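# Move two pipette tip boxes onto the pipetting robot's deck

## Task

Fetch both pipette tip boxes from the supply shelves and set one in each of the two free slots on the deck of the pipetting robot, which stands on the shelved bench. Each box's lid must finish fully closed on it, and every other piece of labware on that deck must finish seated in its slot. The task fails if a box is flipped or a box or lid touches the floor. Moving the pedal bin and the stool is allowed. At the end, open the gripper and back away; the task also fails if the robot falls or is left leaning.

## Robot and tools

Robot: a Hello Robot Stretch 3 with a single arm. It has a two-wheeled base (0.33 m long, 0.34 m wide) that cannot drive sideways, a lift that raises the arm up a mast, and an arm that telescopes out to the robot's right. To move the gripper forward or back, drive the base. A spin on the spot pivots about the point midway between the wheels, 0.05 m behind the front edge. With the arm pulled in and the wrist folded, the swept circle has radius 0.28 m; an unfolded, level wrist reaches past it. Cameras: head_camera and nav_camera on the head (aimed with head_pan_rad and head_tilt_rad), and wrist_camera on the gripper.

Frames: the base frame has its origin on the floor between the drive wheels, x forward, y left, z up. hand_pose is reported in it, at the point where the closed fingertips meet. The odometry frame is the base frame as it was at the start.

execute_actions takes "actions", a list run in order. Each action may hold "robot" (a command, a queue list of up to 8 commands, or {"stop": true}), "steps" (1 to 450 control steps, 30 per second; default 1) and "until" (only together with steps; ends the action early when all its conditions hold). {"steps": n} alone just waits. An empty list returns the current state and images. If any value is invalid or out of range, the whole call is rejected and nothing runs.

Base commands are offsets from where the base is when the command begins, and only one per command: {"translate_m": d}, metres, positive forward, |d| at most 1; or {"rotate_rad": d}, radians, positive counter-clockwise seen from above, |d| at most 3.2. Joint commands, under "joints", are absolute targets by name; joints left out keep their current target. Ranges: lift_m 0 to 1.1 (arm height); arm_m 0 to 0.52 (extension); wrist_yaw_rad -1.345 to 4.42 (0 along the arm, positive toward the front, 3.0 folded over the base); wrist_pitch_rad -1.57 to 0.451 (0 level, negative tips fingers down); wrist_roll_rad -2.911 to 2.911; gripper_m -0.089 to 0.179 (larger is wider; the real fingertip gap is about 0.007 less when nearly shut and 0.025 less when fully open); head_pan_rad -3.953 to 1.73 (0 forward, positive left, -1.57 along the arm); head_tilt_rad -1.53 to 0.419 (negative down). "contact_limits": {"arm_m": e} sets the arm's stopping effort in percent (1 to 100) until its next command. In a queue, {"pause_s": s} waits up to 15 s, and each entry starts after the previous one ends "done". A new command takes over immediately and discards any older queue. Motion continues while you are thinking.

To send a move and wait for it to finish, use steps 450 with "until": {"robot": {"status": "ended"}}. You can also wait on fields such as {"lift_m": [">", 0.3]} or base_status ["!=", "moving"], using the comparators =, !=, <, <=, >, >=. Never wait for an exact "=" on a reading.

Fast base motion (0.30 m/s, 1.9 rad/s) needs the arm stowed: lift_m below 0.30, arm_m below 0.03, wrist_yaw_rad above 2.54. Otherwise the base is limited to 0.10 m/s and 0.63 rad/s. Fold or unfold the wrist only with lift_m 0.32 to 0.95, wrist_pitch_rad -0.4 and roll near 0; once folded, the lift may go down to 0.25. When yaw is below -0.4, keep pitch at -0.5 or lower.

Gripping: command gripper_m narrower than the object to grasp it; a smaller value squeezes harder, but the stall guard eases off if you overdo it, so heavy items may slip. To release, open at least 0.02 wider than where contact began. Neither the gripper reading nor "done" proves that something is held, so check with the cameras.

Result lines: base_status shows progress as (travelled of goal); joint_goals, joint_status and measured_speeds are given per joint; refusals, queue and queue_left are also reported. The status words are moving, done, off_target (rested short and may still push), contact_stop (lift or arm hit something and went slack), time_out, stopped, not_commanded, and torque_fault (a wrist servo shut off for 10 s after straining). Lines starting "refused:" or "dropped:" count actions and commands from 0. on_its_own reports targets the robot changed by itself, slack or unpowered joints, and any base lean of 3 degrees or more. lidar_m gives 12 distances in 30-degree sectors, counter-clockwise from straight ahead, in a plane 0.17 m above the floor. wrist_depth_mm and head_depth_mm are 7x7 grids of median depths. motor_effort is in percent, with the peak in brackets. base_tilt is in degrees.

zoom_image: camera (head_camera, nav_camera or wrist_camera) and region [x0, y0, x1, y1] in that image's pixels, no more than 504 by 504.

finished_scene: pass scene (the current number). Call it only when everything has stopped and the boxes are placed, lids closed, gripper open and the robot clear.

Things to avoid: dropping or flipping the boxes, letting lids or boxes reach the floor, slamming or shoving hard, and tipping the robot. Tipping is likely if the arm presses on something solid while the gripper is above about 0.45 m, if it pushes again after a contact_stop, if the base drives while the gripper is caught on something fixed, or if the base snags furniture, especially when reversing. If the robot leans, undo the last move in small steps, pull the gripper free, and lower lift_m to about 0.2 if it stays tilted. Loose items may occasionally get nudged by outside disturbances.

Each tool is called as name(argument=value, ...), one argument or row to a line, values as JSON.

## Session

execute_actions(
  actions=[],
)

Scene clock: 0.00 s.
robot.base_odometry: x=+0.000 y=+0.000 heading=+0.000 (m, m, rad; robot's odometry frame)
robot.turned_by_wheels: +0.000 (rad since the last result)
robot.turned_by_imu: +0.000 (rad since the last result)
robot.base_tilt: forward=-1.0 right=+2.0 (deg)
robot.lidar_m: 2.30 1.79 1.68 2.15 1.73 2.53 1.12 1.03 1.04 1.31 1.84 1.85
robot.head_depth_mm: 1982 2571 2626 2656 2649 2606 2040 / 1999 2800 2905 2957 2960 2802 2035 / 1989 2845 2953 2960 3031 2901 2058 / 2026 2605 2670 2652 2674 2651 2057 / 1999 2405 2444 2488 2489 2509 2029 / 1991 2250 2243 2246 2277 2278 2017 / 1970 2082 2083 2129 2130 2167 2024
robot.base_status: not_commanded
robot.joint_positions: lift_m=+0.576 arm_m=-0.003 wrist_yaw_rad=+3.100 wrist_pitch_rad=-0.382 wrist_roll_rad=+0.009 gripper_m=+0.037 head_pan_rad=+0.012 head_tilt_rad=+0.014
robot.joint_goals: lift_m=+0.576 arm_m=-0.003 wrist_yaw_rad=+3.100 wrist_pitch_rad=-0.382 wrist_roll_rad=+0.009 gripper_m=+0.037 head_pan_rad=+0.012 head_tilt_rad=+0.014
robot.joint_status: lift_m=not_commanded arm_m=not_commanded wrist_yaw_rad=not_commanded wrist_pitch_rad=not_commanded wrist_roll_rad=not_commanded gripper_m=not_commanded head_pan_rad=not_commanded head_tilt_rad=not_commanded
robot.measured_speeds: translate_m=+0.000 rotate_rad=+0.000 lift_m=+0.000 arm_m=+0.000 wrist_yaw_rad=+0.000 wrist_pitch_rad=+0.000 wrist_roll_rad=+0.000 head_pan_rad=+0.000 head_tilt_rad=+0.000
robot: refusals=0 queue=idle queue_left=0
robot.motor_effort: left_wheel=+1 right_wheel=+0 lift_m=+37 arm_m=-1 wrist_yaw_rad=+0 wrist_pitch_rad=+4 wrist_roll_rad=+0 gripper_m=+0 head_pan_rad=+0 head_tilt_rad=+1 (%)
robot.hand_pose: x=-0.0118 y=+0.0863 z=+0.5965 quat_wxyz=(+0.149, +0.700, +0.119, +0.688) (m; robot's base frame)
robot.wrist_depth_mm: - - - - - - - / - - - - - - - / - - - - - - - / - - - - - - - / - - - - - - - / 874 857 902 894 - 842 858 / 758 763 726 750 761 737 750
pictures: head_camera (sideways: a quarter turn clockwise sets it upright), nav_camera (sideways: a quarter turn counterclockwise sets it upright), wrist_camera
Images, in order (width x height): head_camera 896x504, nav_camera 672x504, wrist_camera 644x364.

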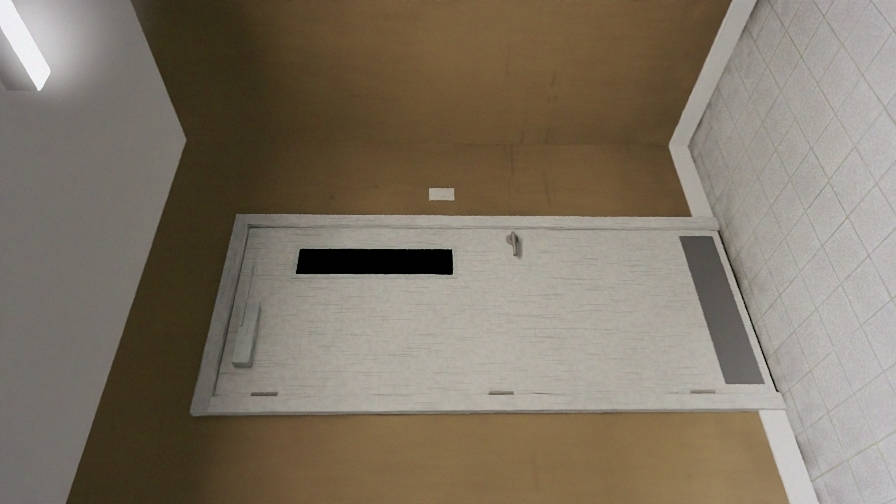

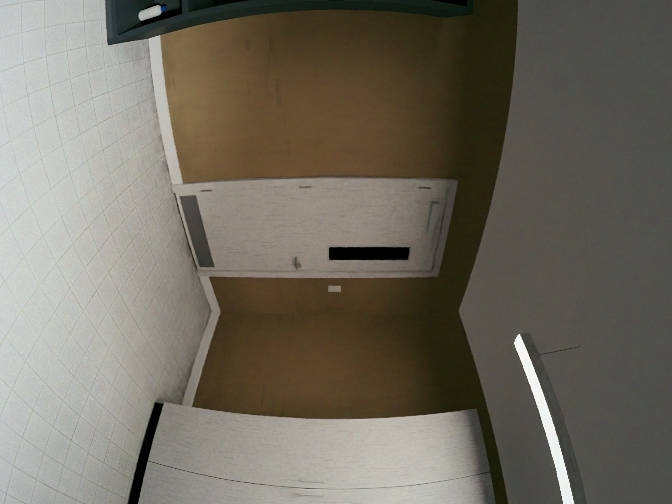

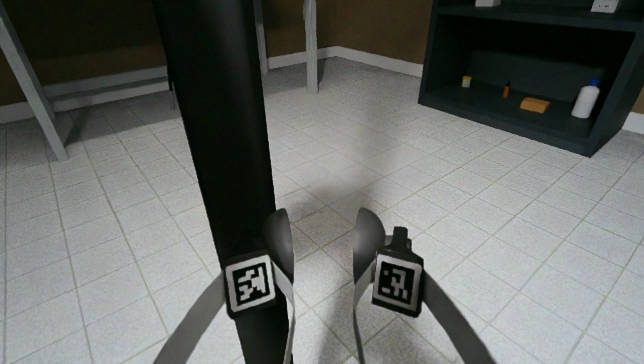

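execute_actions(
  actions=[
    {"robot": {"joints": {"head_pan_rad": 1.2, "head_tilt_rad": -0.4}}, "steps": 450, "until": {"robot": {"status": "ended"}}},
  ],
)

Scene clock: 3.27 s.
robot.base_odometry: x=+0.000 y=+0.000 heading=+0.000 (m, m, rad; robot's odometry frame)
robot.turned_by_wheels: +0.000 (rad since the last result)
robot.turned_by_imu: +0.000 (rad since the last result)
robot.base_tilt: forward=-1.0 right=+1.9 (deg)
robot.lidar_m: 2.31 1.79 1.68 2.14 1.73 2.53 1.11 1.03 1.04 1.31 1.84 1.86
robot.head_depth_mm: 1751 1889 2004 1898 1955 1636 1324 / 1865 1994 2181 2192 2026 1624 1320 / 1940 2114 2328 2427 2105 1619 1324 / 1780 2050 2211 2387 2101 1631 1323 / 2284 2449 2706 2860 2122 1623 1324 / 2404 2696 2961 3030 2127 1628 1322 / 2606 2829 3129 2854 2108 1641 1325
robot.base_status: not_commanded
robot.joint_positions: lift_m=+0.576 arm_m=-0.003 wrist_yaw_rad=+3.100 wrist_pitch_rad=-0.382 wrist_roll_rad=+0.009 gripper_m=+0.037 head_pan_rad=+1.193 head_tilt_rad=-0.394
robot.joint_goals: lift_m=+0.576 arm_m=-0.003 wrist_yaw_rad=+3.100 wrist_pitch_rad=-0.382 wrist_roll_rad=+0.009 gripper_m=+0.037 head_pan_rad=+1.200 head_tilt_rad=-0.400
robot.joint_status: lift_m=not_commanded arm_m=not_commanded wrist_yaw_rad=not_commanded wrist_pitch_rad=not_commanded wrist_roll_rad=not_commanded gripper_m=not_commanded head_pan_rad=done head_tilt_rad=done
robot.measured_speeds: translate_m=+0.000 rotate_rad=+0.000 lift_m=+0.000 arm_m=+0.000 wrist_yaw_rad=+0.000 wrist_pitch_rad=+0.000 wrist_roll_rad=+0.000 head_pan_rad=+0.000 head_tilt_rad=+0.000
robot: refusals=0 queue=done queue_left=0
robot.motor_effort: left_wheel=+1(1) right_wheel=-1(0) lift_m=+37(37) arm_m=-1(1) wrist_yaw_rad=+0(0) wrist_pitch_rad=+4(4) wrist_roll_rad=+0(0) gripper_m=+0(0) head_pan_rad=+3(29) head_tilt_rad=-3(23) (%)
robot.hand_pose: x=-0.0118 y=+0.0863 z=+0.5965 quat_wxyz=(+0.149, +0.700, +0.119, +0.688) (m; robot's base frame)
robot.wrist_depth_mm: - - - - - - - / - - - - - - - / - - - - - - - / - - - - - - - / - - - - - - - / 868 878 903 873 - 888 847 / 756 739 731 743 746 729 760
pictures: head_camera (sideways: a quarter turn clockwise sets it upright), nav_camera (sideways: a quarter turn counterclockwise sets it upright), wrist_camera
camera_calibration (this result's frames):
head_camera: T_world_to_cam=[[-0.13595, -0.394321, -0.908861, 1.20608], [-0.928306, 0.371155, -0.0221714, 0.0363232], [0.346071, 0.840687, -0.416509, 0.495451], [0, 0, 0, 1]] pos_world=[0.0262253, 0.0455834, 1.30333]
nav_camera: T_world_to_cam=[[0.165792, 0.362105, 0.917275, -1.14767], [0.926558, -0.375662, -0.0191735, 0.0683024], [0.337642, 0.853087, -0.397793, 0.470314], [0, 0, 0, 1]] pos_world=[-0.0318087, 0.0400173, 1.24113]
wrist_camera: T_world_to_cam=[[0.999008, -0.0404866, -0.018522, 0.0298353], [-0.0367133, -0.513773, -0.85714, 0.590859], [0.0251866, 0.85697, -0.51475, 0.400001], [0, 0, 0, 1]] pos_world=[-0.018188, -0.038013, 0.712902]
Images, in order (width x height): head_camera 896x504, nav_camera 672x504, wrist_camera 644x364.

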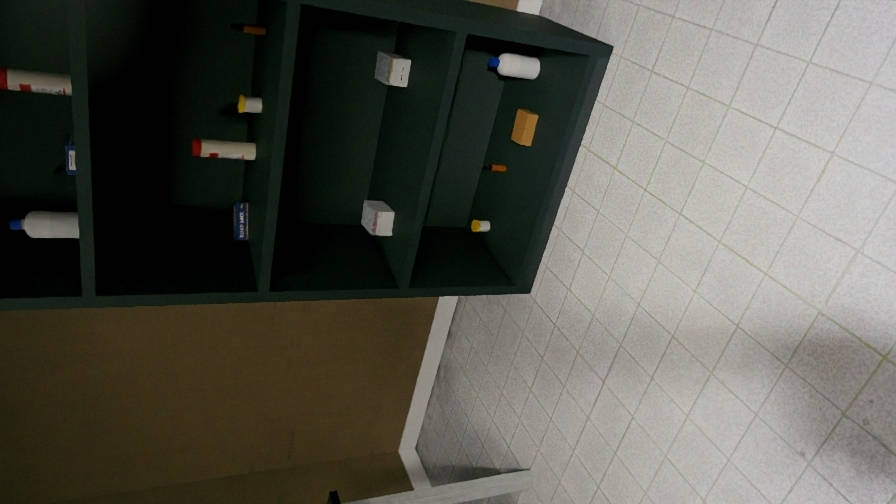

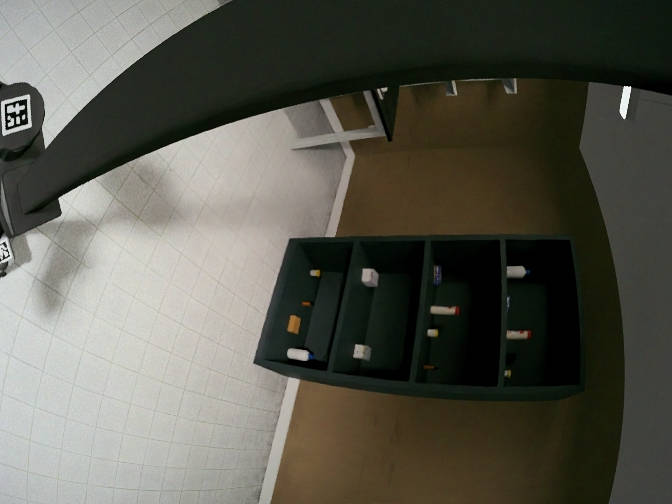

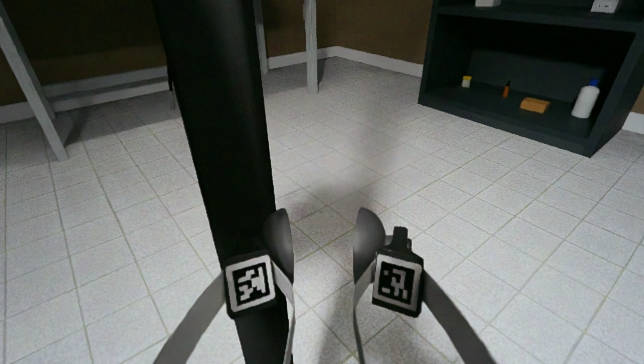

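zoom_image(
  camera="head_camera",
  region=[300, 20, 500, 260],
)

execute_actions(
  actions=[
    {"robot": {"joints": {"head_pan_rad": -3.9, "head_tilt_rad": -0.4}}, "steps": 450, "until": {"robot": {"status": "ended"}}},
  ],
)

Region (300, 20, 500, 260) of head_camera's 896x504 image, scaled by 2.100, with more detail than that image has.

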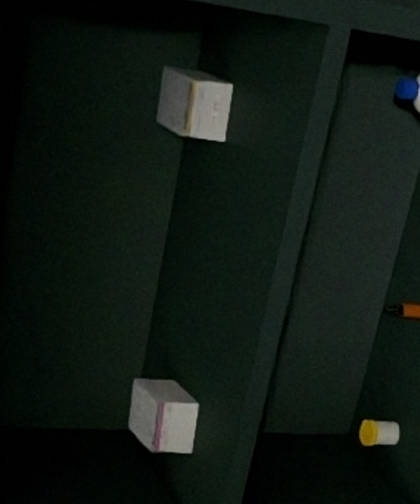

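Scene clock: 9.00 s.
robot.base_odometry: x=+0.000 y=+0.000 heading=+0.000 (m, m, rad; robot's odometry frame)
robot.turned_by_wheels: +0.000 (rad since the last result)
robot.turned_by_imu: +0.001 (rad since the last result)
robot.base_tilt: forward=-1.0 right=+1.9 (deg)
robot.lidar_m: 2.31 1.79 1.68 2.15 1.73 2.53 1.11 1.03 1.04 1.31 1.84 1.85
robot.head_depth_mm: - - - - - - - / 2111 2269 2393 - - - - / 2106 2297 2134 2599 2133 1621 1326 / 2176 2359 2526 2735 2112 1633 1330 / 2205 2387 2617 2817 2108 1627 1322 / 2223 2436 2682 2841 2120 1622 1327 / 2278 2478 2783 2890 2142 1626 1320
robot.base_status: not_commanded
robot.joint_positions: lift_m=+0.576 arm_m=-0.003 wrist_yaw_rad=+3.100 wrist_pitch_rad=-0.382 wrist_roll_rad=+0.009 gripper_m=+0.037 head_pan_rad=-3.893 head_tilt_rad=-0.395
robot.joint_goals: lift_m=+0.576 arm_m=-0.003 wrist_yaw_rad=+3.100 wrist_pitch_rad=-0.382 wrist_roll_rad=+0.009 gripper_m=+0.037 head_pan_rad=-3.900 head_tilt_rad=-0.400
robot.joint_status: lift_m=not_commanded arm_m=not_commanded wrist_yaw_rad=not_commanded wrist_pitch_rad=not_commanded wrist_roll_rad=not_commanded gripper_m=not_commanded head_pan_rad=done head_tilt_rad=done
robot.measured_speeds: translate_m=+0.000 rotate_rad=+0.000 lift_m=+0.000 arm_m=+0.000 wrist_yaw_rad=+0.000 wrist_pitch_rad=+0.000 wrist_roll_rad=+0.000 head_pan_rad=+0.000 head_tilt_rad=+0.000
robot: refusals=0 queue=done queue_left=0
robot.motor_effort: left_wheel=+1(1) right_wheel=+0(0) lift_m=+37(37) arm_m=-1(1) wrist_yaw_rad=-1(1) wrist_pitch_rad=+4(4) wrist_roll_rad=+0(0) gripper_m=+0(1) head_pan_rad=-2(28) head_tilt_rad=-2(4) (%)
robot.hand_pose: x=-0.0118 y=+0.0863 z=+0.5965 quat_wxyz=(+0.149, +0.700, +0.119, +0.688) (m; robot's base frame)
robot.wrist_depth_mm: - - - - - - - / - - - - - - - / - - - - - - - / - - - - - - - / - - - - - - - / 898 895 907 865 - 877 852 / 765 754 736 754 741 742 743
pictures: head_camera (sideways: a quarter turn clockwise sets it upright), nav_camera (sideways: a quarter turn counterclockwise sets it upright), wrist_camera
camera_calibration (this result's frames):
head_camera: T_world_to_cam=[[0.31784, -0.270545, -0.908726, 1.20314], [-0.684022, -0.729125, -0.0221721, 0.034834], [-0.656576, 0.628635, -0.416804, 0.501951], [0, 0, 0, 1]] pos_world=[-0.0290102, 0.0353581, 1.30331]
nav_camera: T_world_to_cam=[[-0.276965, 0.286592, 0.917145, -1.1448], [0.687591, 0.725845, -0.0191712, 0.069757], [-0.6712, 0.625311, -0.398091, 0.476856], [0, 0, 0, 1]] pos_world=[-0.0449686, -0.0207252, 1.24112]
wrist_camera: T_world_to_cam=[[0.999008, -0.0404865, -0.0185218, 0.0298352], [-0.0367131, -0.513773, -0.85714, 0.590859], [0.0251866, 0.85697, -0.51475, 0.400001], [0, 0, 0, 1]] pos_world=[-0.018188, -0.038013, 0.712902]
Images, in order (width x height): head_camera 896x504, nav_camera 672x504, wrist_camera 644x364.

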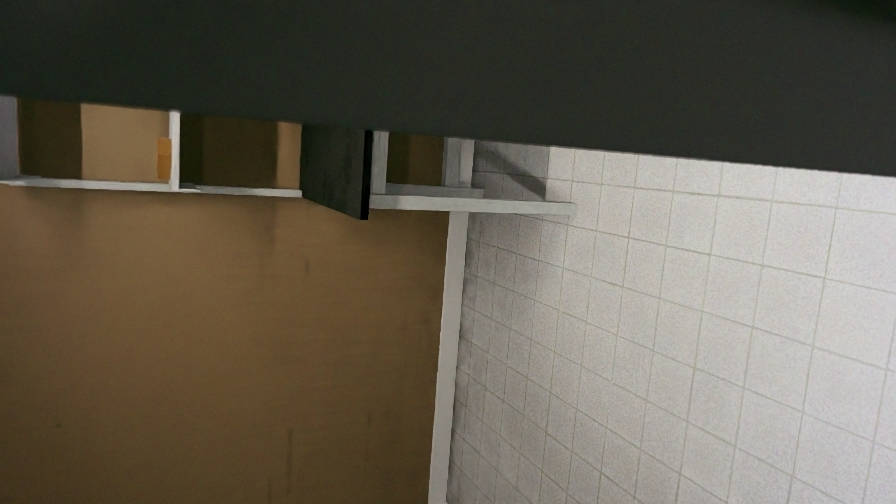

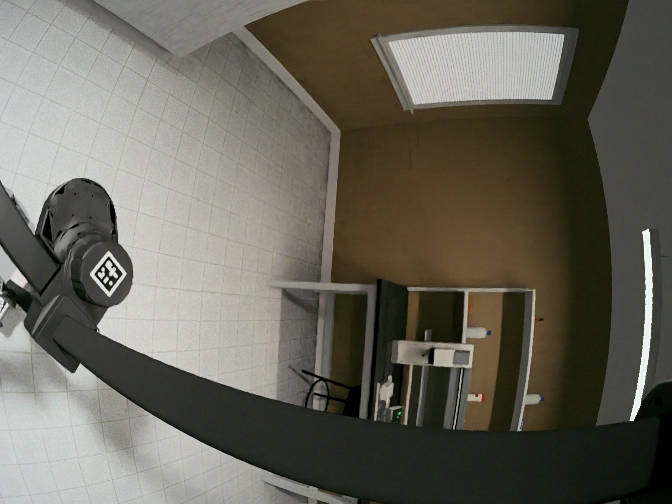

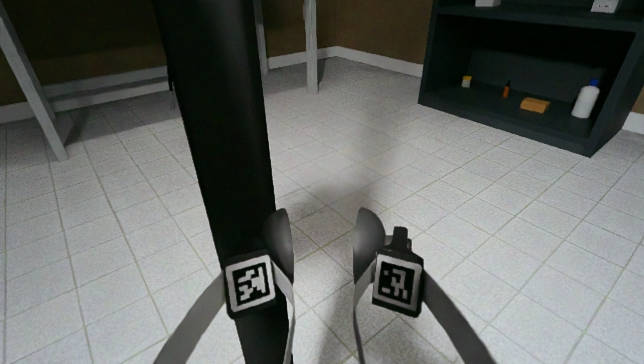

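execute_actions(
  actions=[
    {"robot": [{"joints": {"lift_m": 0.27, "head_pan_rad": -0.2, "head_tilt_rad": -0.35}}, {"base": {"rotate_rad": 2.24}}], "steps": 450, "until": {"robot": {"status": "ended"}}},
  ],
)

Scene clock: 26.73 s.
robot.base_odometry: x=+0.000 y=+0.000 heading=+2.240 (m, m, rad; robot's odometry frame)
robot.turned_by_wheels: +2.240 (rad since the last result)
robot.turned_by_imu: +2.249 (rad since the last result)
robot.base_tilt: forward=-1.0 right=+2.0 (deg)
robot.lidar_m: 1.73 2.26 1.06 1.03 1.07 1.49 1.84 1.92 2.21 1.68 2.00 1.96
robot.head_depth_mm: 2280 2448 2552 2885 2246 1696 1354 / 2266 2399 2251 2823 2242 1682 1351 / 2229 2330 2243 2763 2254 1695 1358 / 2196 2281 2237 2718 2231 1690 1366 / 2147 2245 2017 2688 2214 1684 1365 / 2096 2255 2307 2492 2149 1689 1355 / 2049 2209 2376 2610 2197 1678 1362
robot.base_status: done (rotate_rad +2.2399 of +2.2400)
robot.joint_positions: lift_m=+0.270 arm_m=-0.003 wrist_yaw_rad=+3.100 wrist_pitch_rad=-0.382 wrist_roll_rad=+0.009 gripper_m=+0.037 head_pan_rad=-0.207 head_tilt_rad=-0.359
robot.joint_goals: lift_m=+0.270 arm_m=-0.003 wrist_yaw_rad=+3.100 wrist_pitch_rad=-0.382 wrist_roll_rad=+0.009 gripper_m=+0.037 head_pan_rad=-0.200 head_tilt_rad=-0.350
robot.joint_status: lift_m=done arm_m=not_commanded wrist_yaw_rad=not_commanded wrist_pitch_rad=not_commanded wrist_roll_rad=not_commanded gripper_m=not_commanded head_pan_rad=done head_tilt_rad=done
robot.measured_speeds: translate_m=+0.000 rotate_rad=+0.000 lift_m=+0.000 arm_m=+0.000 wrist_yaw_rad=+0.000 wrist_pitch_rad=+0.000 wrist_roll_rad=+0.000 head_pan_rad=+0.000 head_tilt_rad=+0.000
robot: refusals=0 queue=done queue_left=0
robot.motor_effort: left_wheel=-2(9) right_wheel=+4(13) lift_m=+31(37) arm_m=-2(1) wrist_yaw_rad=+0(1) wrist_pitch_rad=+5(4) wrist_roll_rad=+0(0) gripper_m=+0(0) head_pan_rad=+4(29) head_tilt_rad=+4(10) (%)
robot.hand_pose: x=-0.0118 y=+0.0862 z=+0.2910 quat_wxyz=(+0.150, +0.700, +0.119, +0.688) (m; robot's base frame)
robot.wrist_depth_mm: 950 948 - 965 991 971 - / - - - - - - - / - - - 976 967 967 953 / 775 763 - 759 734 727 731 / 603 609 598 593 600 600 580 / 502 513 - 517 - 499 492 / 447 - - - 428 430 425
pictures: head_camera (sideways: a quarter turn clockwise sets it upright), nav_camera (sideways: a quarter turn counterclockwise sets it upright), wrist_camera
camera_calibration (this result's frames):
head_camera: T_world_to_cam=[[-0.379447, 0.0600469, -0.923263, 1.22636], [0.208441, 0.977786, -0.0220733, 0.0292624], [0.901428, -0.200822, -0.383534, 0.449152], [0, 0, 0, 1]] pos_world=[0.0543616, -0.012052, 1.30517]
nav_camera: T_world_to_cam=[[0.352499, -0.0948795, 0.93099, -1.16671], [-0.211721, -0.977137, -0.0194187, 0.0755661], [0.911547, -0.190265, -0.364528, 0.423524], [0, 0, 0, 1]] pos_world=[0.0412015, 0.0437234, 1.24205]
wrist_camera: T_world_to_cam=[[0.999008, -0.040498, -0.0185227, 0.0241775], [-0.0367346, -0.514278, -0.856837, 0.328937], [0.0251743, 0.856667, -0.515255, 0.243018], [0, 0, 0, 1]] pos_world=[-0.0181879, -0.0380415, 0.40751]
Images, in order (width x height): head_camera 896x504, nav_camera 672x504, wrist_camera 644x364.

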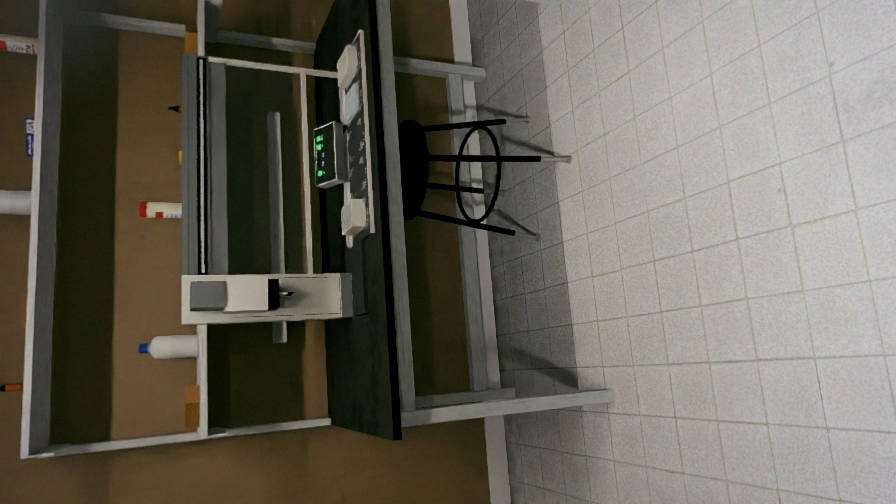

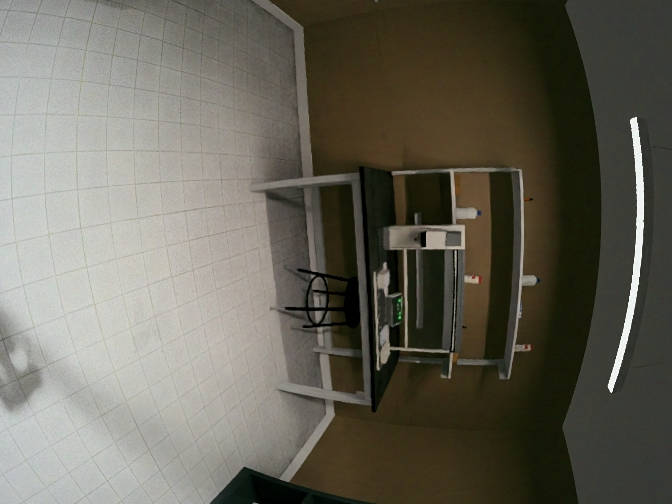

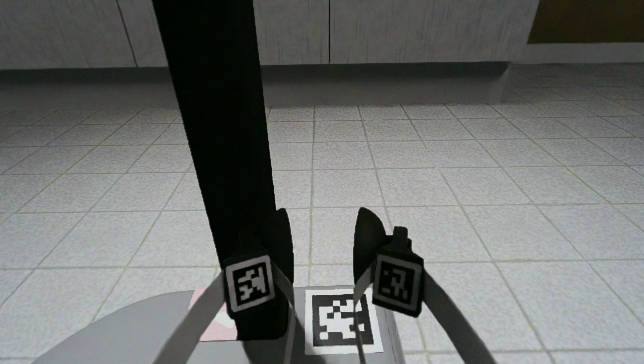

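zoom_image(
  camera="head_camera",
  region=[260, 10, 420, 270],
)

Region (260, 10, 420, 270) of head_camera's 896x504 image, scaled by 1.938, with more detail than that image has; it fills the left 310 columns of this view, and the rest is white.

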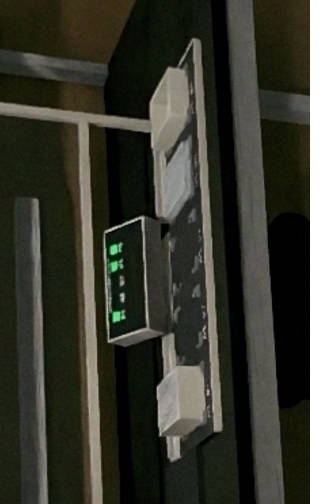

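execute_actions(
  actions=[
    {"robot": [{"base": {"rotate_rad": -1.2}, "joints": {"head_pan_rad": -1.57, "head_tilt_rad": -0.8}}, {"base": {"translate_m": 1.0}}, {"base": {"translate_m": 0.2}}, {"base": {"rotate_rad": 1.2}}], "steps": 450, "until": {"robot": {"status": "ended"}}},
  ],
)

Scene clock: 60.40 s.
robot.base_odometry: x=+0.607 y=+1.035 heading=+2.240 (m, m, rad; robot's odometry frame)
robot.turned_by_wheels: +0.000 (rad since the last result)
robot.turned_by_imu: +0.006 (rad since the last result)
robot.base_tilt: forward=-0.9 right=+2.0 (deg)
robot.lidar_m: 1.27 1.43 2.82 2.14 2.24 2.37 2.31 1.43 0.58 0.78 0.89 0.85
robot.head_depth_mm: 593 562 631 1495 1461 1265 1117 / 803 607 892 885 1109 1265 1112 / 803 606 1158 1000 1286 1266 1147 / 809 607 1125 999 1318 1257 1162 / 811 609 1146 1006 1312 1267 1115 / 801 608 1150 1009 1317 1268 1116 / 815 610 1156 1008 1348 1263 1118
robot.base_status: done (rotate_rad +1.1998 of +1.2000)
robot.joint_positions: lift_m=+0.270 arm_m=-0.003 wrist_yaw_rad=+3.100 wrist_pitch_rad=-0.382 wrist_roll_rad=+0.009 gripper_m=+0.037 head_pan_rad=-1.563 head_tilt_rad=-0.790
robot.joint_goals: lift_m=+0.270 arm_m=-0.003 wrist_yaw_rad=+3.100 wrist_pitch_rad=-0.382 wrist_roll_rad=+0.009 gripper_m=+0.037 head_pan_rad=-1.570 head_tilt_rad=-0.800
robot.joint_status: lift_m=done arm_m=not_commanded wrist_yaw_rad=not_commanded wrist_pitch_rad=not_commanded wrist_roll_rad=not_commanded gripper_m=not_commanded head_pan_rad=done head_tilt_rad=done
robot.measured_speeds: translate_m=+0.000 rotate_rad=+0.000 lift_m=+0.000 arm_m=+0.000 wrist_yaw_rad=+0.000 wrist_pitch_rad=+0.000 wrist_roll_rad=+0.000 head_pan_rad=+0.000 head_tilt_rad=+0.000
robot: refusals=0 queue=done queue_left=0
robot.motor_effort: left_wheel=-2(13) right_wheel=+3(12) lift_m=+31(31) arm_m=-2(2) wrist_yaw_rad=-1(0) wrist_pitch_rad=+4(4) wrist_roll_rad=+0(0) gripper_m=+0(0) head_pan_rad=-2(28) head_tilt_rad=-3(24) (%)
robot.hand_pose: x=-0.0118 y=+0.0861 z=+0.2910 quat_wxyz=(+0.150, +0.700, +0.119, +0.688) (m; robot's base frame)
robot.wrist_depth_mm: - - - - - - - / - - - - - - - / - - - 951 953 943 994 / 744 736 - 749 731 720 717 / 609 598 600 592 608 597 580 / 509 516 - 522 - 501 499 / 443 - - - 429 430 423
pictures: head_camera (sideways: a quarter turn clockwise sets it upright), nav_camera (sideways: a quarter turn counterclockwise sets it upright), wrist_camera
camera_calibration (this result's frames):
head_camera: T_world_to_cam=[[-0.0246619, 0.734733, -0.677908, 0.904316], [0.999676, 0.0138522, -0.0213542, 0.0234872], [-0.00629908, -0.678215, -0.734837, 0.911728], [0, 0, 0, 1]] pos_world=[0.00456553, -0.0464093, 1.28352]
nav_camera: T_world_to_cam=[[-0.0150687, -0.72081, 0.692969, -0.854128], [-0.999867, 0.00654988, -0.0149292, 0.0745191], [0.00622225, -0.693102, -0.720813, 0.89258], [0, 0, 0, 1]] pos_world=[0.0560847, 0.00249654, 1.23638]
wrist_camera: T_world_to_cam=[[0.999008, -0.0404999, -0.018523, 0.0241763], [-0.0367379, -0.51435, -0.856793, 0.328892], [0.0251728, 0.856623, -0.515328, 0.243058], [0, 0, 0, 1]] pos_world=[-0.0181879, -0.0380643, 0.407495]
Images, in order (width x height): head_camera 896x504, nav_camera 672x504, wrist_camera 644x364.

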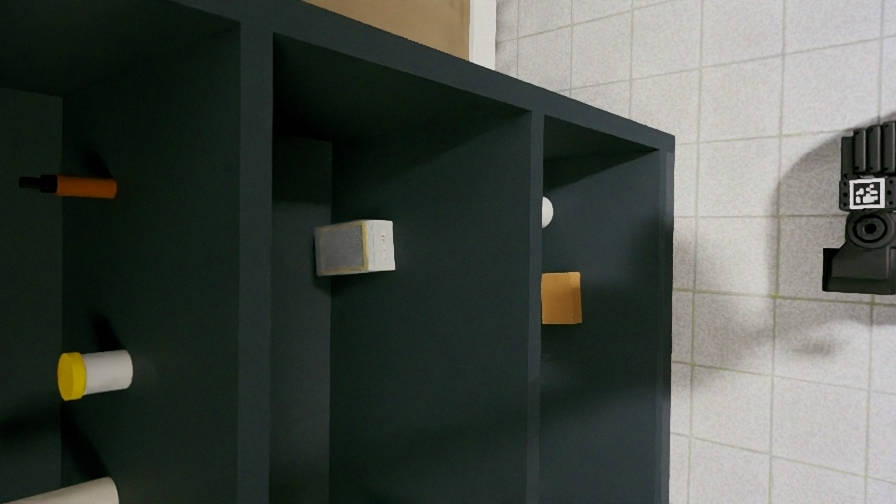

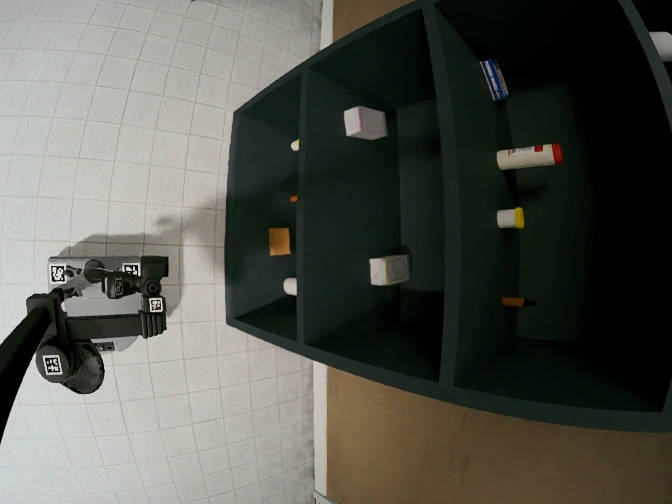

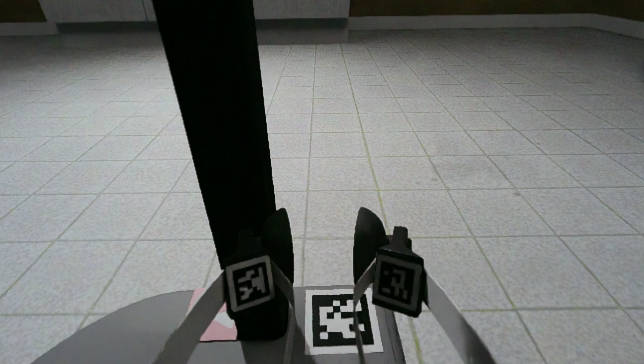

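zoom_image(
  camera="head_camera",
  region=[290, 190, 430, 300],
)

Region (290, 190, 430, 300) of head_camera's 896x504 image, scaled by 3.600, with more detail than that image has; it fills the top 396 rows of this view, and the rest is white.

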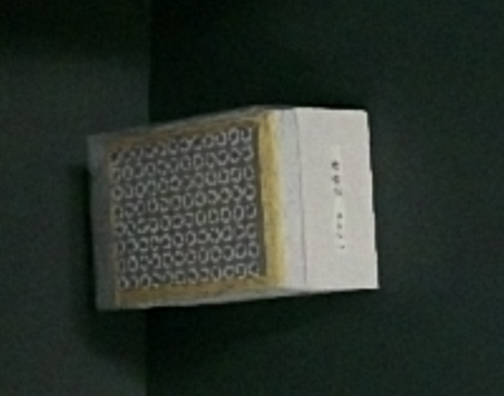

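execute_actions(
  actions=[
    {"robot": [{"joints": {"lift_m": 0.5, "wrist_pitch_rad": -0.4}}, {"joints": {"wrist_yaw_rad": 0.0, "gripper_m": 0.15}}, {"joints": {"wrist_pitch_rad": 0.0}}], "steps": 450, "until": {"robot": {"status": "ended"}}},
  ],
)

Scene clock: 82.53 s.
robot.base_odometry: x=+0.607 y=+1.035 heading=+2.240 (m, m, rad; robot's odometry frame)
robot.turned_by_wheels: +0.000 (rad since the last result)
robot.turned_by_imu: +0.001 (rad since the last result)
robot.base_tilt: forward=-1.0 right=+1.8 (deg)
robot.lidar_m: 1.27 1.43 2.83 2.14 2.24 2.36 2.31 1.43 0.58 0.78 0.89 0.85
robot.head_depth_mm: 591 563 629 1504 1476 1266 1119 / 803 607 891 889 1109 1263 1178 / 807 608 1153 1005 1292 1266 - / 811 610 1121 1005 1324 1267 1115 / 808 610 1153 1008 1315 1257 1117 / 803 610 1151 1003 1316 1269 1121 / 811 610 1161 1009 1351 1260 1119
robot.base_status: done (rotate_rad +1.1998 of +1.2000)
robot.joint_positions: lift_m=+0.500 arm_m=-0.003 wrist_yaw_rad=+0.002 wrist_pitch_rad=-0.025 wrist_roll_rad=+0.009 gripper_m=+0.150 head_pan_rad=-1.563 head_tilt_rad=-0.790
robot.joint_goals: lift_m=+0.500 arm_m=-0.003 wrist_yaw_rad=+0.000 wrist_pitch_rad=+0.000 wrist_roll_rad=+0.009 gripper_m=+0.150 head_pan_rad=-1.570 head_tilt_rad=-0.800
robot.joint_status: lift_m=done arm_m=not_commanded wrist_yaw_rad=done wrist_pitch_rad=done wrist_roll_rad=not_commanded gripper_m=done head_pan_rad=done head_tilt_rad=done
robot.measured_speeds: translate_m=+0.000 rotate_rad=+0.000 lift_m=+0.000 arm_m=+0.000 wrist_yaw_rad=+0.000 wrist_pitch_rad=+0.000 wrist_roll_rad=+0.000 head_pan_rad=+0.000 head_tilt_rad=+0.000
robot: refusals=0 queue=done queue_left=0
robot.motor_effort: left_wheel=-2(2) right_wheel=+3(4) lift_m=+43(45) arm_m=-2(2) wrist_yaw_rad=-2(3) wrist_pitch_rad=+7(7) wrist_roll_rad=+0(0) gripper_m=+0(94) head_pan_rad=-3(2) head_tilt_rad=-4(2) (%)
robot.hand_pose: x=-0.0210 y=-0.3980 z=+0.6079 quat_wxyz=(+0.704, +0.010, -0.710, -0.009) (m; robot's base frame)
robot.wrist_depth_mm: 713 703 698 689 691 332 690 / 752 744 711 724 703 332 710 / 761 752 748 734 723 331 740 / 533 667 644 586 563 336 762 / 386 423 382 377 369 310 816 / 696 - 824 818 323 - 827 / 710 854 852 830 677 362 860
pictures: head_camera (sideways: a quarter turn clockwise sets it upright), nav_camera (sideways: a quarter turn counterclockwise sets it upright), wrist_camera
camera_calibration (this result's frames):
head_camera: T_world_to_cam=[[-0.0246614, 0.734733, -0.677908, 0.904316], [0.999676, 0.0138517, -0.0213542, 0.0234872], [-0.00629948, -0.678215, -0.734837, 0.911728], [0, 0, 0, 1]] pos_world=[0.0045655, -0.0464093, 1.28352]
nav_camera: T_world_to_cam=[[-0.0150691, -0.72081, 0.692969, -0.854128], [-0.999867, 0.00655047, -0.0149292, 0.0745191], [0.00622184, -0.693102, -0.720813, 0.89258], [0, 0, 0, 1]] pos_world=[0.0560847, 0.00249651, 1.23638]
wrist_camera: T_world_to_cam=[[-0.999812, -0.00942452, -0.0169639, -0.0108863], [0.0149454, 0.183653, -0.982878, 0.706584], [0.0123786, -0.982946, -0.183477, -0.112804], [0, 0, 0, 1]] pos_world=[-0.0200481, -0.240749, 0.673604]
Images, in order (width x height): head_camera 896x504, nav_camera 672x504, wrist_camera 644x364.

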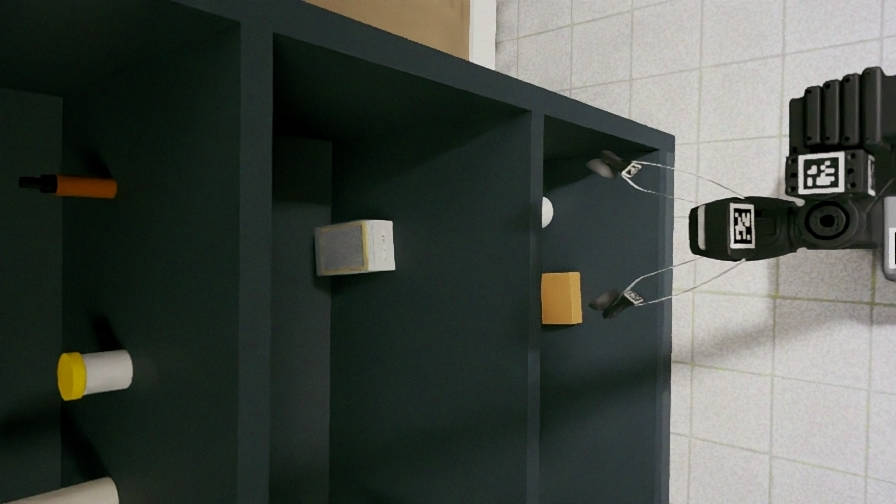

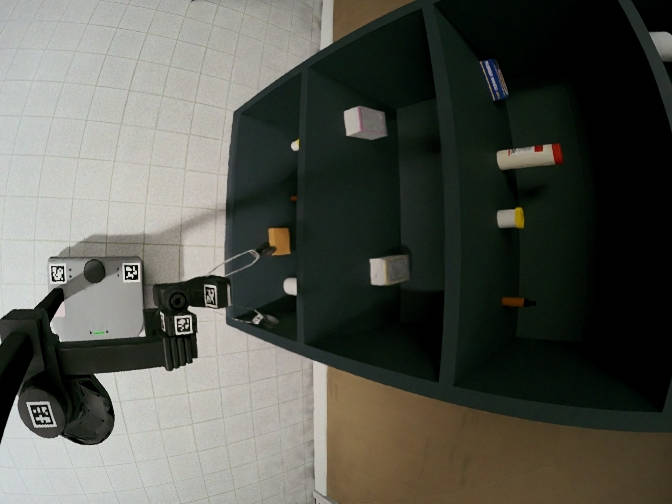

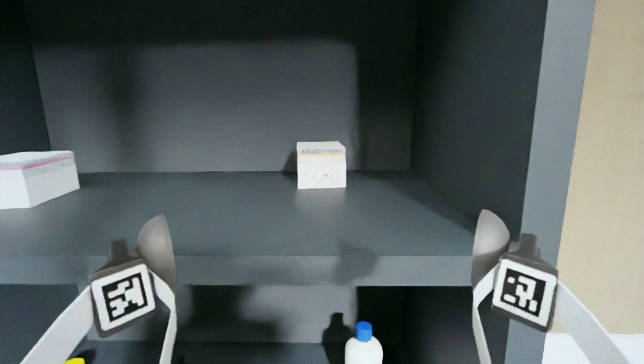

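execute_actions(
  actions=[
    {"robot": {"joints": {"lift_m": 0.52, "wrist_pitch_rad": -0.2, "wrist_yaw_rad": 0.08, "arm_m": 0.33, "gripper_m": 0.16}}, "steps": 450, "until": {"robot": {"status": "ended"}}},
  ],
)

Scene clock: 99.67 s.
robot.base_odometry: x=+0.607 y=+1.035 heading=+2.240 (m, m, rad; robot's odometry frame)
robot.turned_by_wheels: +0.000 (rad since the last result)
robot.turned_by_imu: +0.001 (rad since the last result)
robot.base_tilt: forward=-1.0 right=+2.0 (deg)
robot.lidar_m: 1.27 1.43 2.83 2.14 2.24 2.37 2.31 1.43 0.58 0.78 0.89 0.85
robot.head_depth_mm: 595 562 628 1490 1463 1263 1112 / 801 608 890 882 1044 1293 - / 799 608 1147 1061 1346 1259 1110 / 806 610 1121 1045 1310 1258 1114 / 806 608 1154 1002 1317 1261 1124 / 804 608 1158 1007 1310 1260 1122 / 811 610 1154 1007 1337 1262 1118
robot.base_status: done (rotate_rad +1.1998 of +1.2000)
robot.joint_positions: lift_m=+0.520 arm_m=+0.330 wrist_yaw_rad=+0.080 wrist_pitch_rad=-0.214 wrist_roll_rad=+0.009 gripper_m=+0.160 head_pan_rad=-1.563 head_tilt_rad=-0.790
robot.joint_goals: lift_m=+0.520 arm_m=+0.330 wrist_yaw_rad=+0.080 wrist_pitch_rad=-0.200 wrist_roll_rad=+0.009 gripper_m=+0.160 head_pan_rad=-1.570 head_tilt_rad=-0.800
robot.joint_status: lift_m=done arm_m=done wrist_yaw_rad=done wrist_pitch_rad=done wrist_roll_rad=not_commanded gripper_m=done head_pan_rad=done head_tilt_rad=done
robot.measured_speeds: translate_m=+0.000 rotate_rad=+0.000 lift_m=+0.000 arm_m=+0.000 wrist_yaw_rad=+0.000 wrist_pitch_rad=+0.000 wrist_roll_rad=+0.000 head_pan_rad=+0.000 head_tilt_rad=+0.000
robot: refusals=0 queue=done queue_left=0
robot.motor_effort: left_wheel=-2(2) right_wheel=+3(4) lift_m=+43(45) arm_m=+5(7) wrist_yaw_rad=+0(3) wrist_pitch_rad=+4(8) wrist_roll_rad=+0(0) gripper_m=-1(53) head_pan_rad=-2(1) head_tilt_rad=-3(3) (%)
robot.hand_pose: x=-0.0020 y=-0.7191 z=+0.5805 quat_wxyz=(+0.703, +0.103, -0.702, -0.048) (m; robot's base frame)
robot.wrist_depth_mm: 413 397 389 378 367 355 262 / 444 423 412 403 392 379 261 / 464 454 438 329 410 393 260 / 360 355 356 266 322 343 258 / 264 275 258 259 256 266 239 / 211 - 205 202 202 197 199 / - 166 169 168 167 166 165
pictures: head_camera (sideways: a quarter turn clockwise sets it upright), nav_camera (sideways: a quarter turn counterclockwise sets it upright), wrist_camera
camera_calibration (this result's frames):
head_camera: T_world_to_cam=[[-0.0246614, 0.734733, -0.677908, 0.904316], [0.999676, 0.0138517, -0.0213542, 0.0234872], [-0.00629948, -0.678215, -0.734837, 0.911728], [0, 0, 0, 1]] pos_world=[0.0045655, -0.0464093, 1.28352]
nav_camera: T_world_to_cam=[[-0.0150691, -0.72081, 0.692969, -0.854128], [-0.999867, 0.00655048, -0.0149292, 0.0745191], [0.00622184, -0.693102, -0.720813, 0.89258], [0, 0, 0, 1]] pos_world=[0.0560847, 0.00249652, 1.23638]
wrist_camera: T_world_to_cam=[[-0.996319, -0.0837961, -0.0180867, -0.0481597], [-0.0137703, 0.364681, -0.931031, 0.838424], [0.0846126, -0.927354, -0.364493, -0.288511], [0, 0, 0, 1]] pos_world=[-0.0120254, -0.577346, 0.674567]
Images, in order (width x height): head_camera 896x504, nav_camera 672x504, wrist_camera 644x364.

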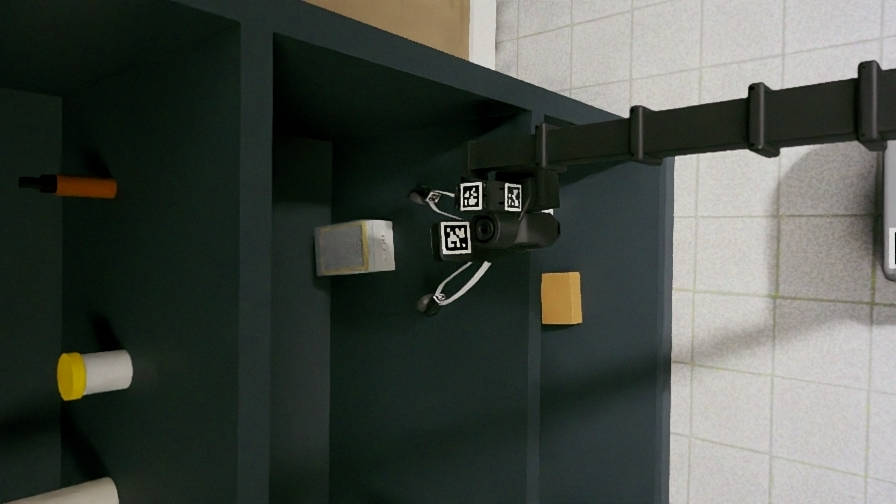

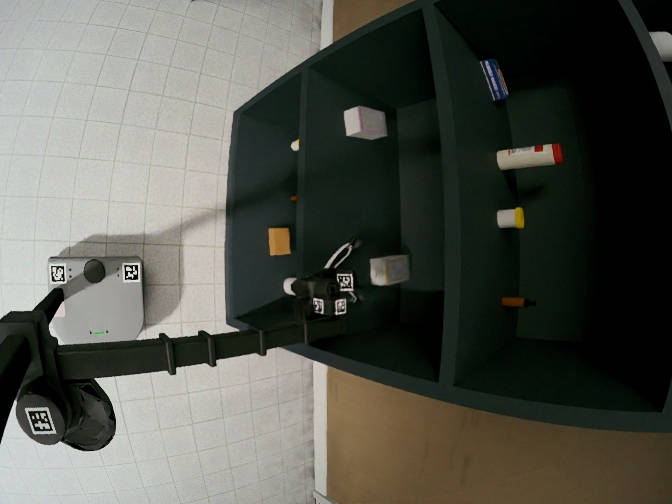

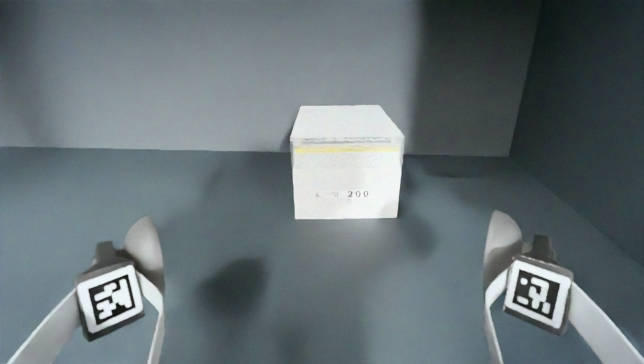

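zoom_image(
  camera="wrist_camera",
  region=[260, 90, 440, 230],
)

Region (260, 90, 440, 230) of wrist_camera's 644x364 image, scaled by 2.800.

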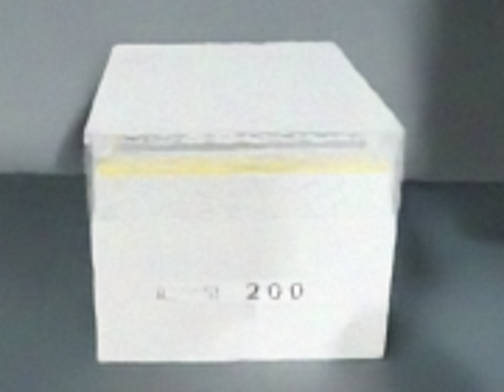

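execute_actions(
  actions=[
    {"robot": [{"joints": {"lift_m": 0.504}}, {"joints": {"arm_m": 0.50}}], "steps": 450, "until": {"robot": {"status": "ended"}}},
  ],
)

Scene clock: 118.93 s.
robot.base_odometry: x=+0.607 y=+1.035 heading=+2.240 (m, m, rad; robot's odometry frame)
robot.turned_by_wheels: +0.000 (rad since the last result)
robot.turned_by_imu: +0.001 (rad since the last result)
robot.base_tilt: forward=-1.0 right=+2.0 (deg)
robot.lidar_m: 1.27 1.43 2.83 2.14 2.24 2.37 2.31 1.43 0.58 0.78 0.88 0.85
robot.head_depth_mm: 595 562 630 1505 1456 1272 1115 / 799 605 889 887 1206 1296 - / 802 608 1150 952 1310 1264 1117 / 811 608 1123 974 1315 1266 1112 / 809 607 1149 1004 1306 1269 1120 / 803 608 1156 1002 1320 1272 1117 / 812 608 1149 1002 1339 1271 1116
robot.base_status: done (rotate_rad +1.1998 of +1.2000)
robot.joint_positions: lift_m=+0.504 arm_m=+0.500 wrist_yaw_rad=+0.080 wrist_pitch_rad=-0.214 wrist_roll_rad=+0.009 gripper_m=+0.160 head_pan_rad=-1.563 head_tilt_rad=-0.790
robot.joint_goals: lift_m=+0.504 arm_m=+0.500 wrist_yaw_rad=+0.080 wrist_pitch_rad=-0.200 wrist_roll_rad=+0.009 gripper_m=+0.160 head_pan_rad=-1.570 head_tilt_rad=-0.800
robot.joint_status: lift_m=done arm_m=done wrist_yaw_rad=done wrist_pitch_rad=done wrist_roll_rad=not_commanded gripper_m=done head_pan_rad=done head_tilt_rad=done
robot.measured_speeds: translate_m=+0.000 rotate_rad=+0.000 lift_m=+0.000 arm_m=+0.000 wrist_yaw_rad=+0.000 wrist_pitch_rad=+0.000 wrist_roll_rad=+0.000 head_pan_rad=+0.000 head_tilt_rad=+0.000
robot: refusals=0 queue=done queue_left=0
robot.motor_effort: left_wheel=-2(2) right_wheel=+4(4) lift_m=+31(42) arm_m=+5(2) wrist_yaw_rad=+0(0) wrist_pitch_rad=+4(4) wrist_roll_rad=+0(0) gripper_m=+0(0) head_pan_rad=-3(2) head_tilt_rad=-4(3) (%)
robot.hand_pose: x=-0.0020 y=-0.8891 z=+0.5649 quat_wxyz=(+0.703, +0.104, -0.702, -0.048) (m; robot's base frame)
robot.wrist_depth_mm: 244 236 230 224 218 214 207 / 259 253 245 239 230 224 218 / 279 270 262 250 246 238 231 / 295 285 275 147 171 254 245 / 234 244 121 108 108 236 221 / 191 - 98 98 98 163 176 / - 147 103 102 102 142 146
pictures: head_camera (sideways: a quarter turn clockwise sets it upright), nav_camera (sideways: a quarter turn counterclockwise sets it upright), wrist_camera
camera_calibration (this result's frames):
head_camera: T_world_to_cam=[[-0.0246614, 0.734733, -0.677908, 0.904316], [0.999676, 0.0138516, -0.0213542, 0.0234872], [-0.00629948, -0.678215, -0.734837, 0.911728], [0, 0, 0, 1]] pos_world=[0.0045655, -0.0464093, 1.28352]
nav_camera: T_world_to_cam=[[-0.0150691, -0.72081, 0.692969, -0.854128], [-0.999867, 0.00655047, -0.0149292, 0.0745191], [0.00622184, -0.693102, -0.720813, 0.89258], [0, 0, 0, 1]] pos_world=[0.0560847, 0.0024965, 1.23638]
wrist_camera: T_world_to_cam=[[-0.996319, -0.0837987, -0.0180872, -0.062688], [-0.013781, 0.364793, -0.930987, 0.885978], [0.0846135, -0.92731, -0.364605, -0.451734], [0, 0, 0, 1]] pos_world=[-0.0120248, -0.747349, 0.658995]
Images, in order (width x height): head_camera 896x504, nav_camera 672x504, wrist_camera 644x364.

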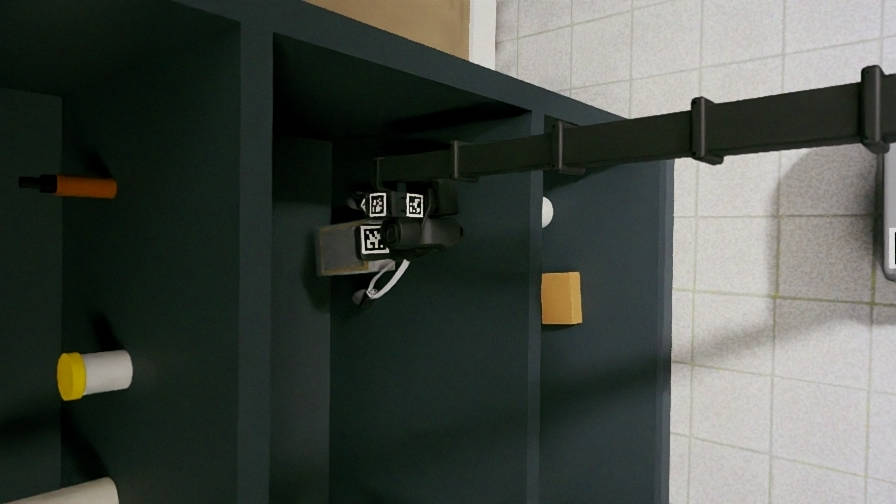

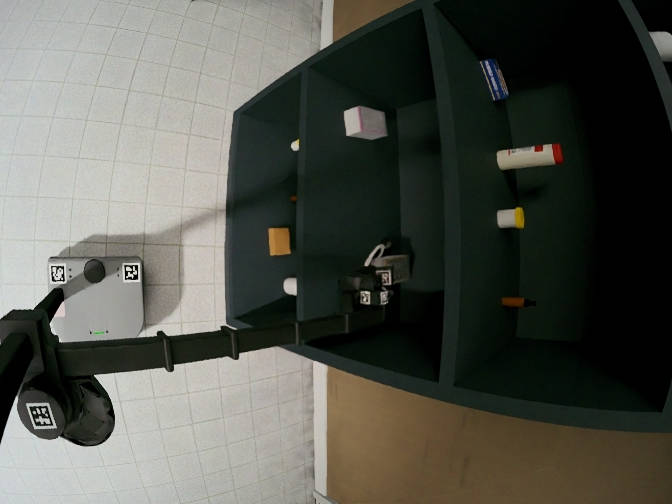

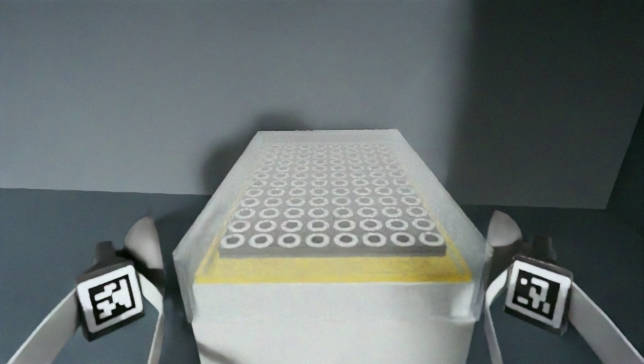

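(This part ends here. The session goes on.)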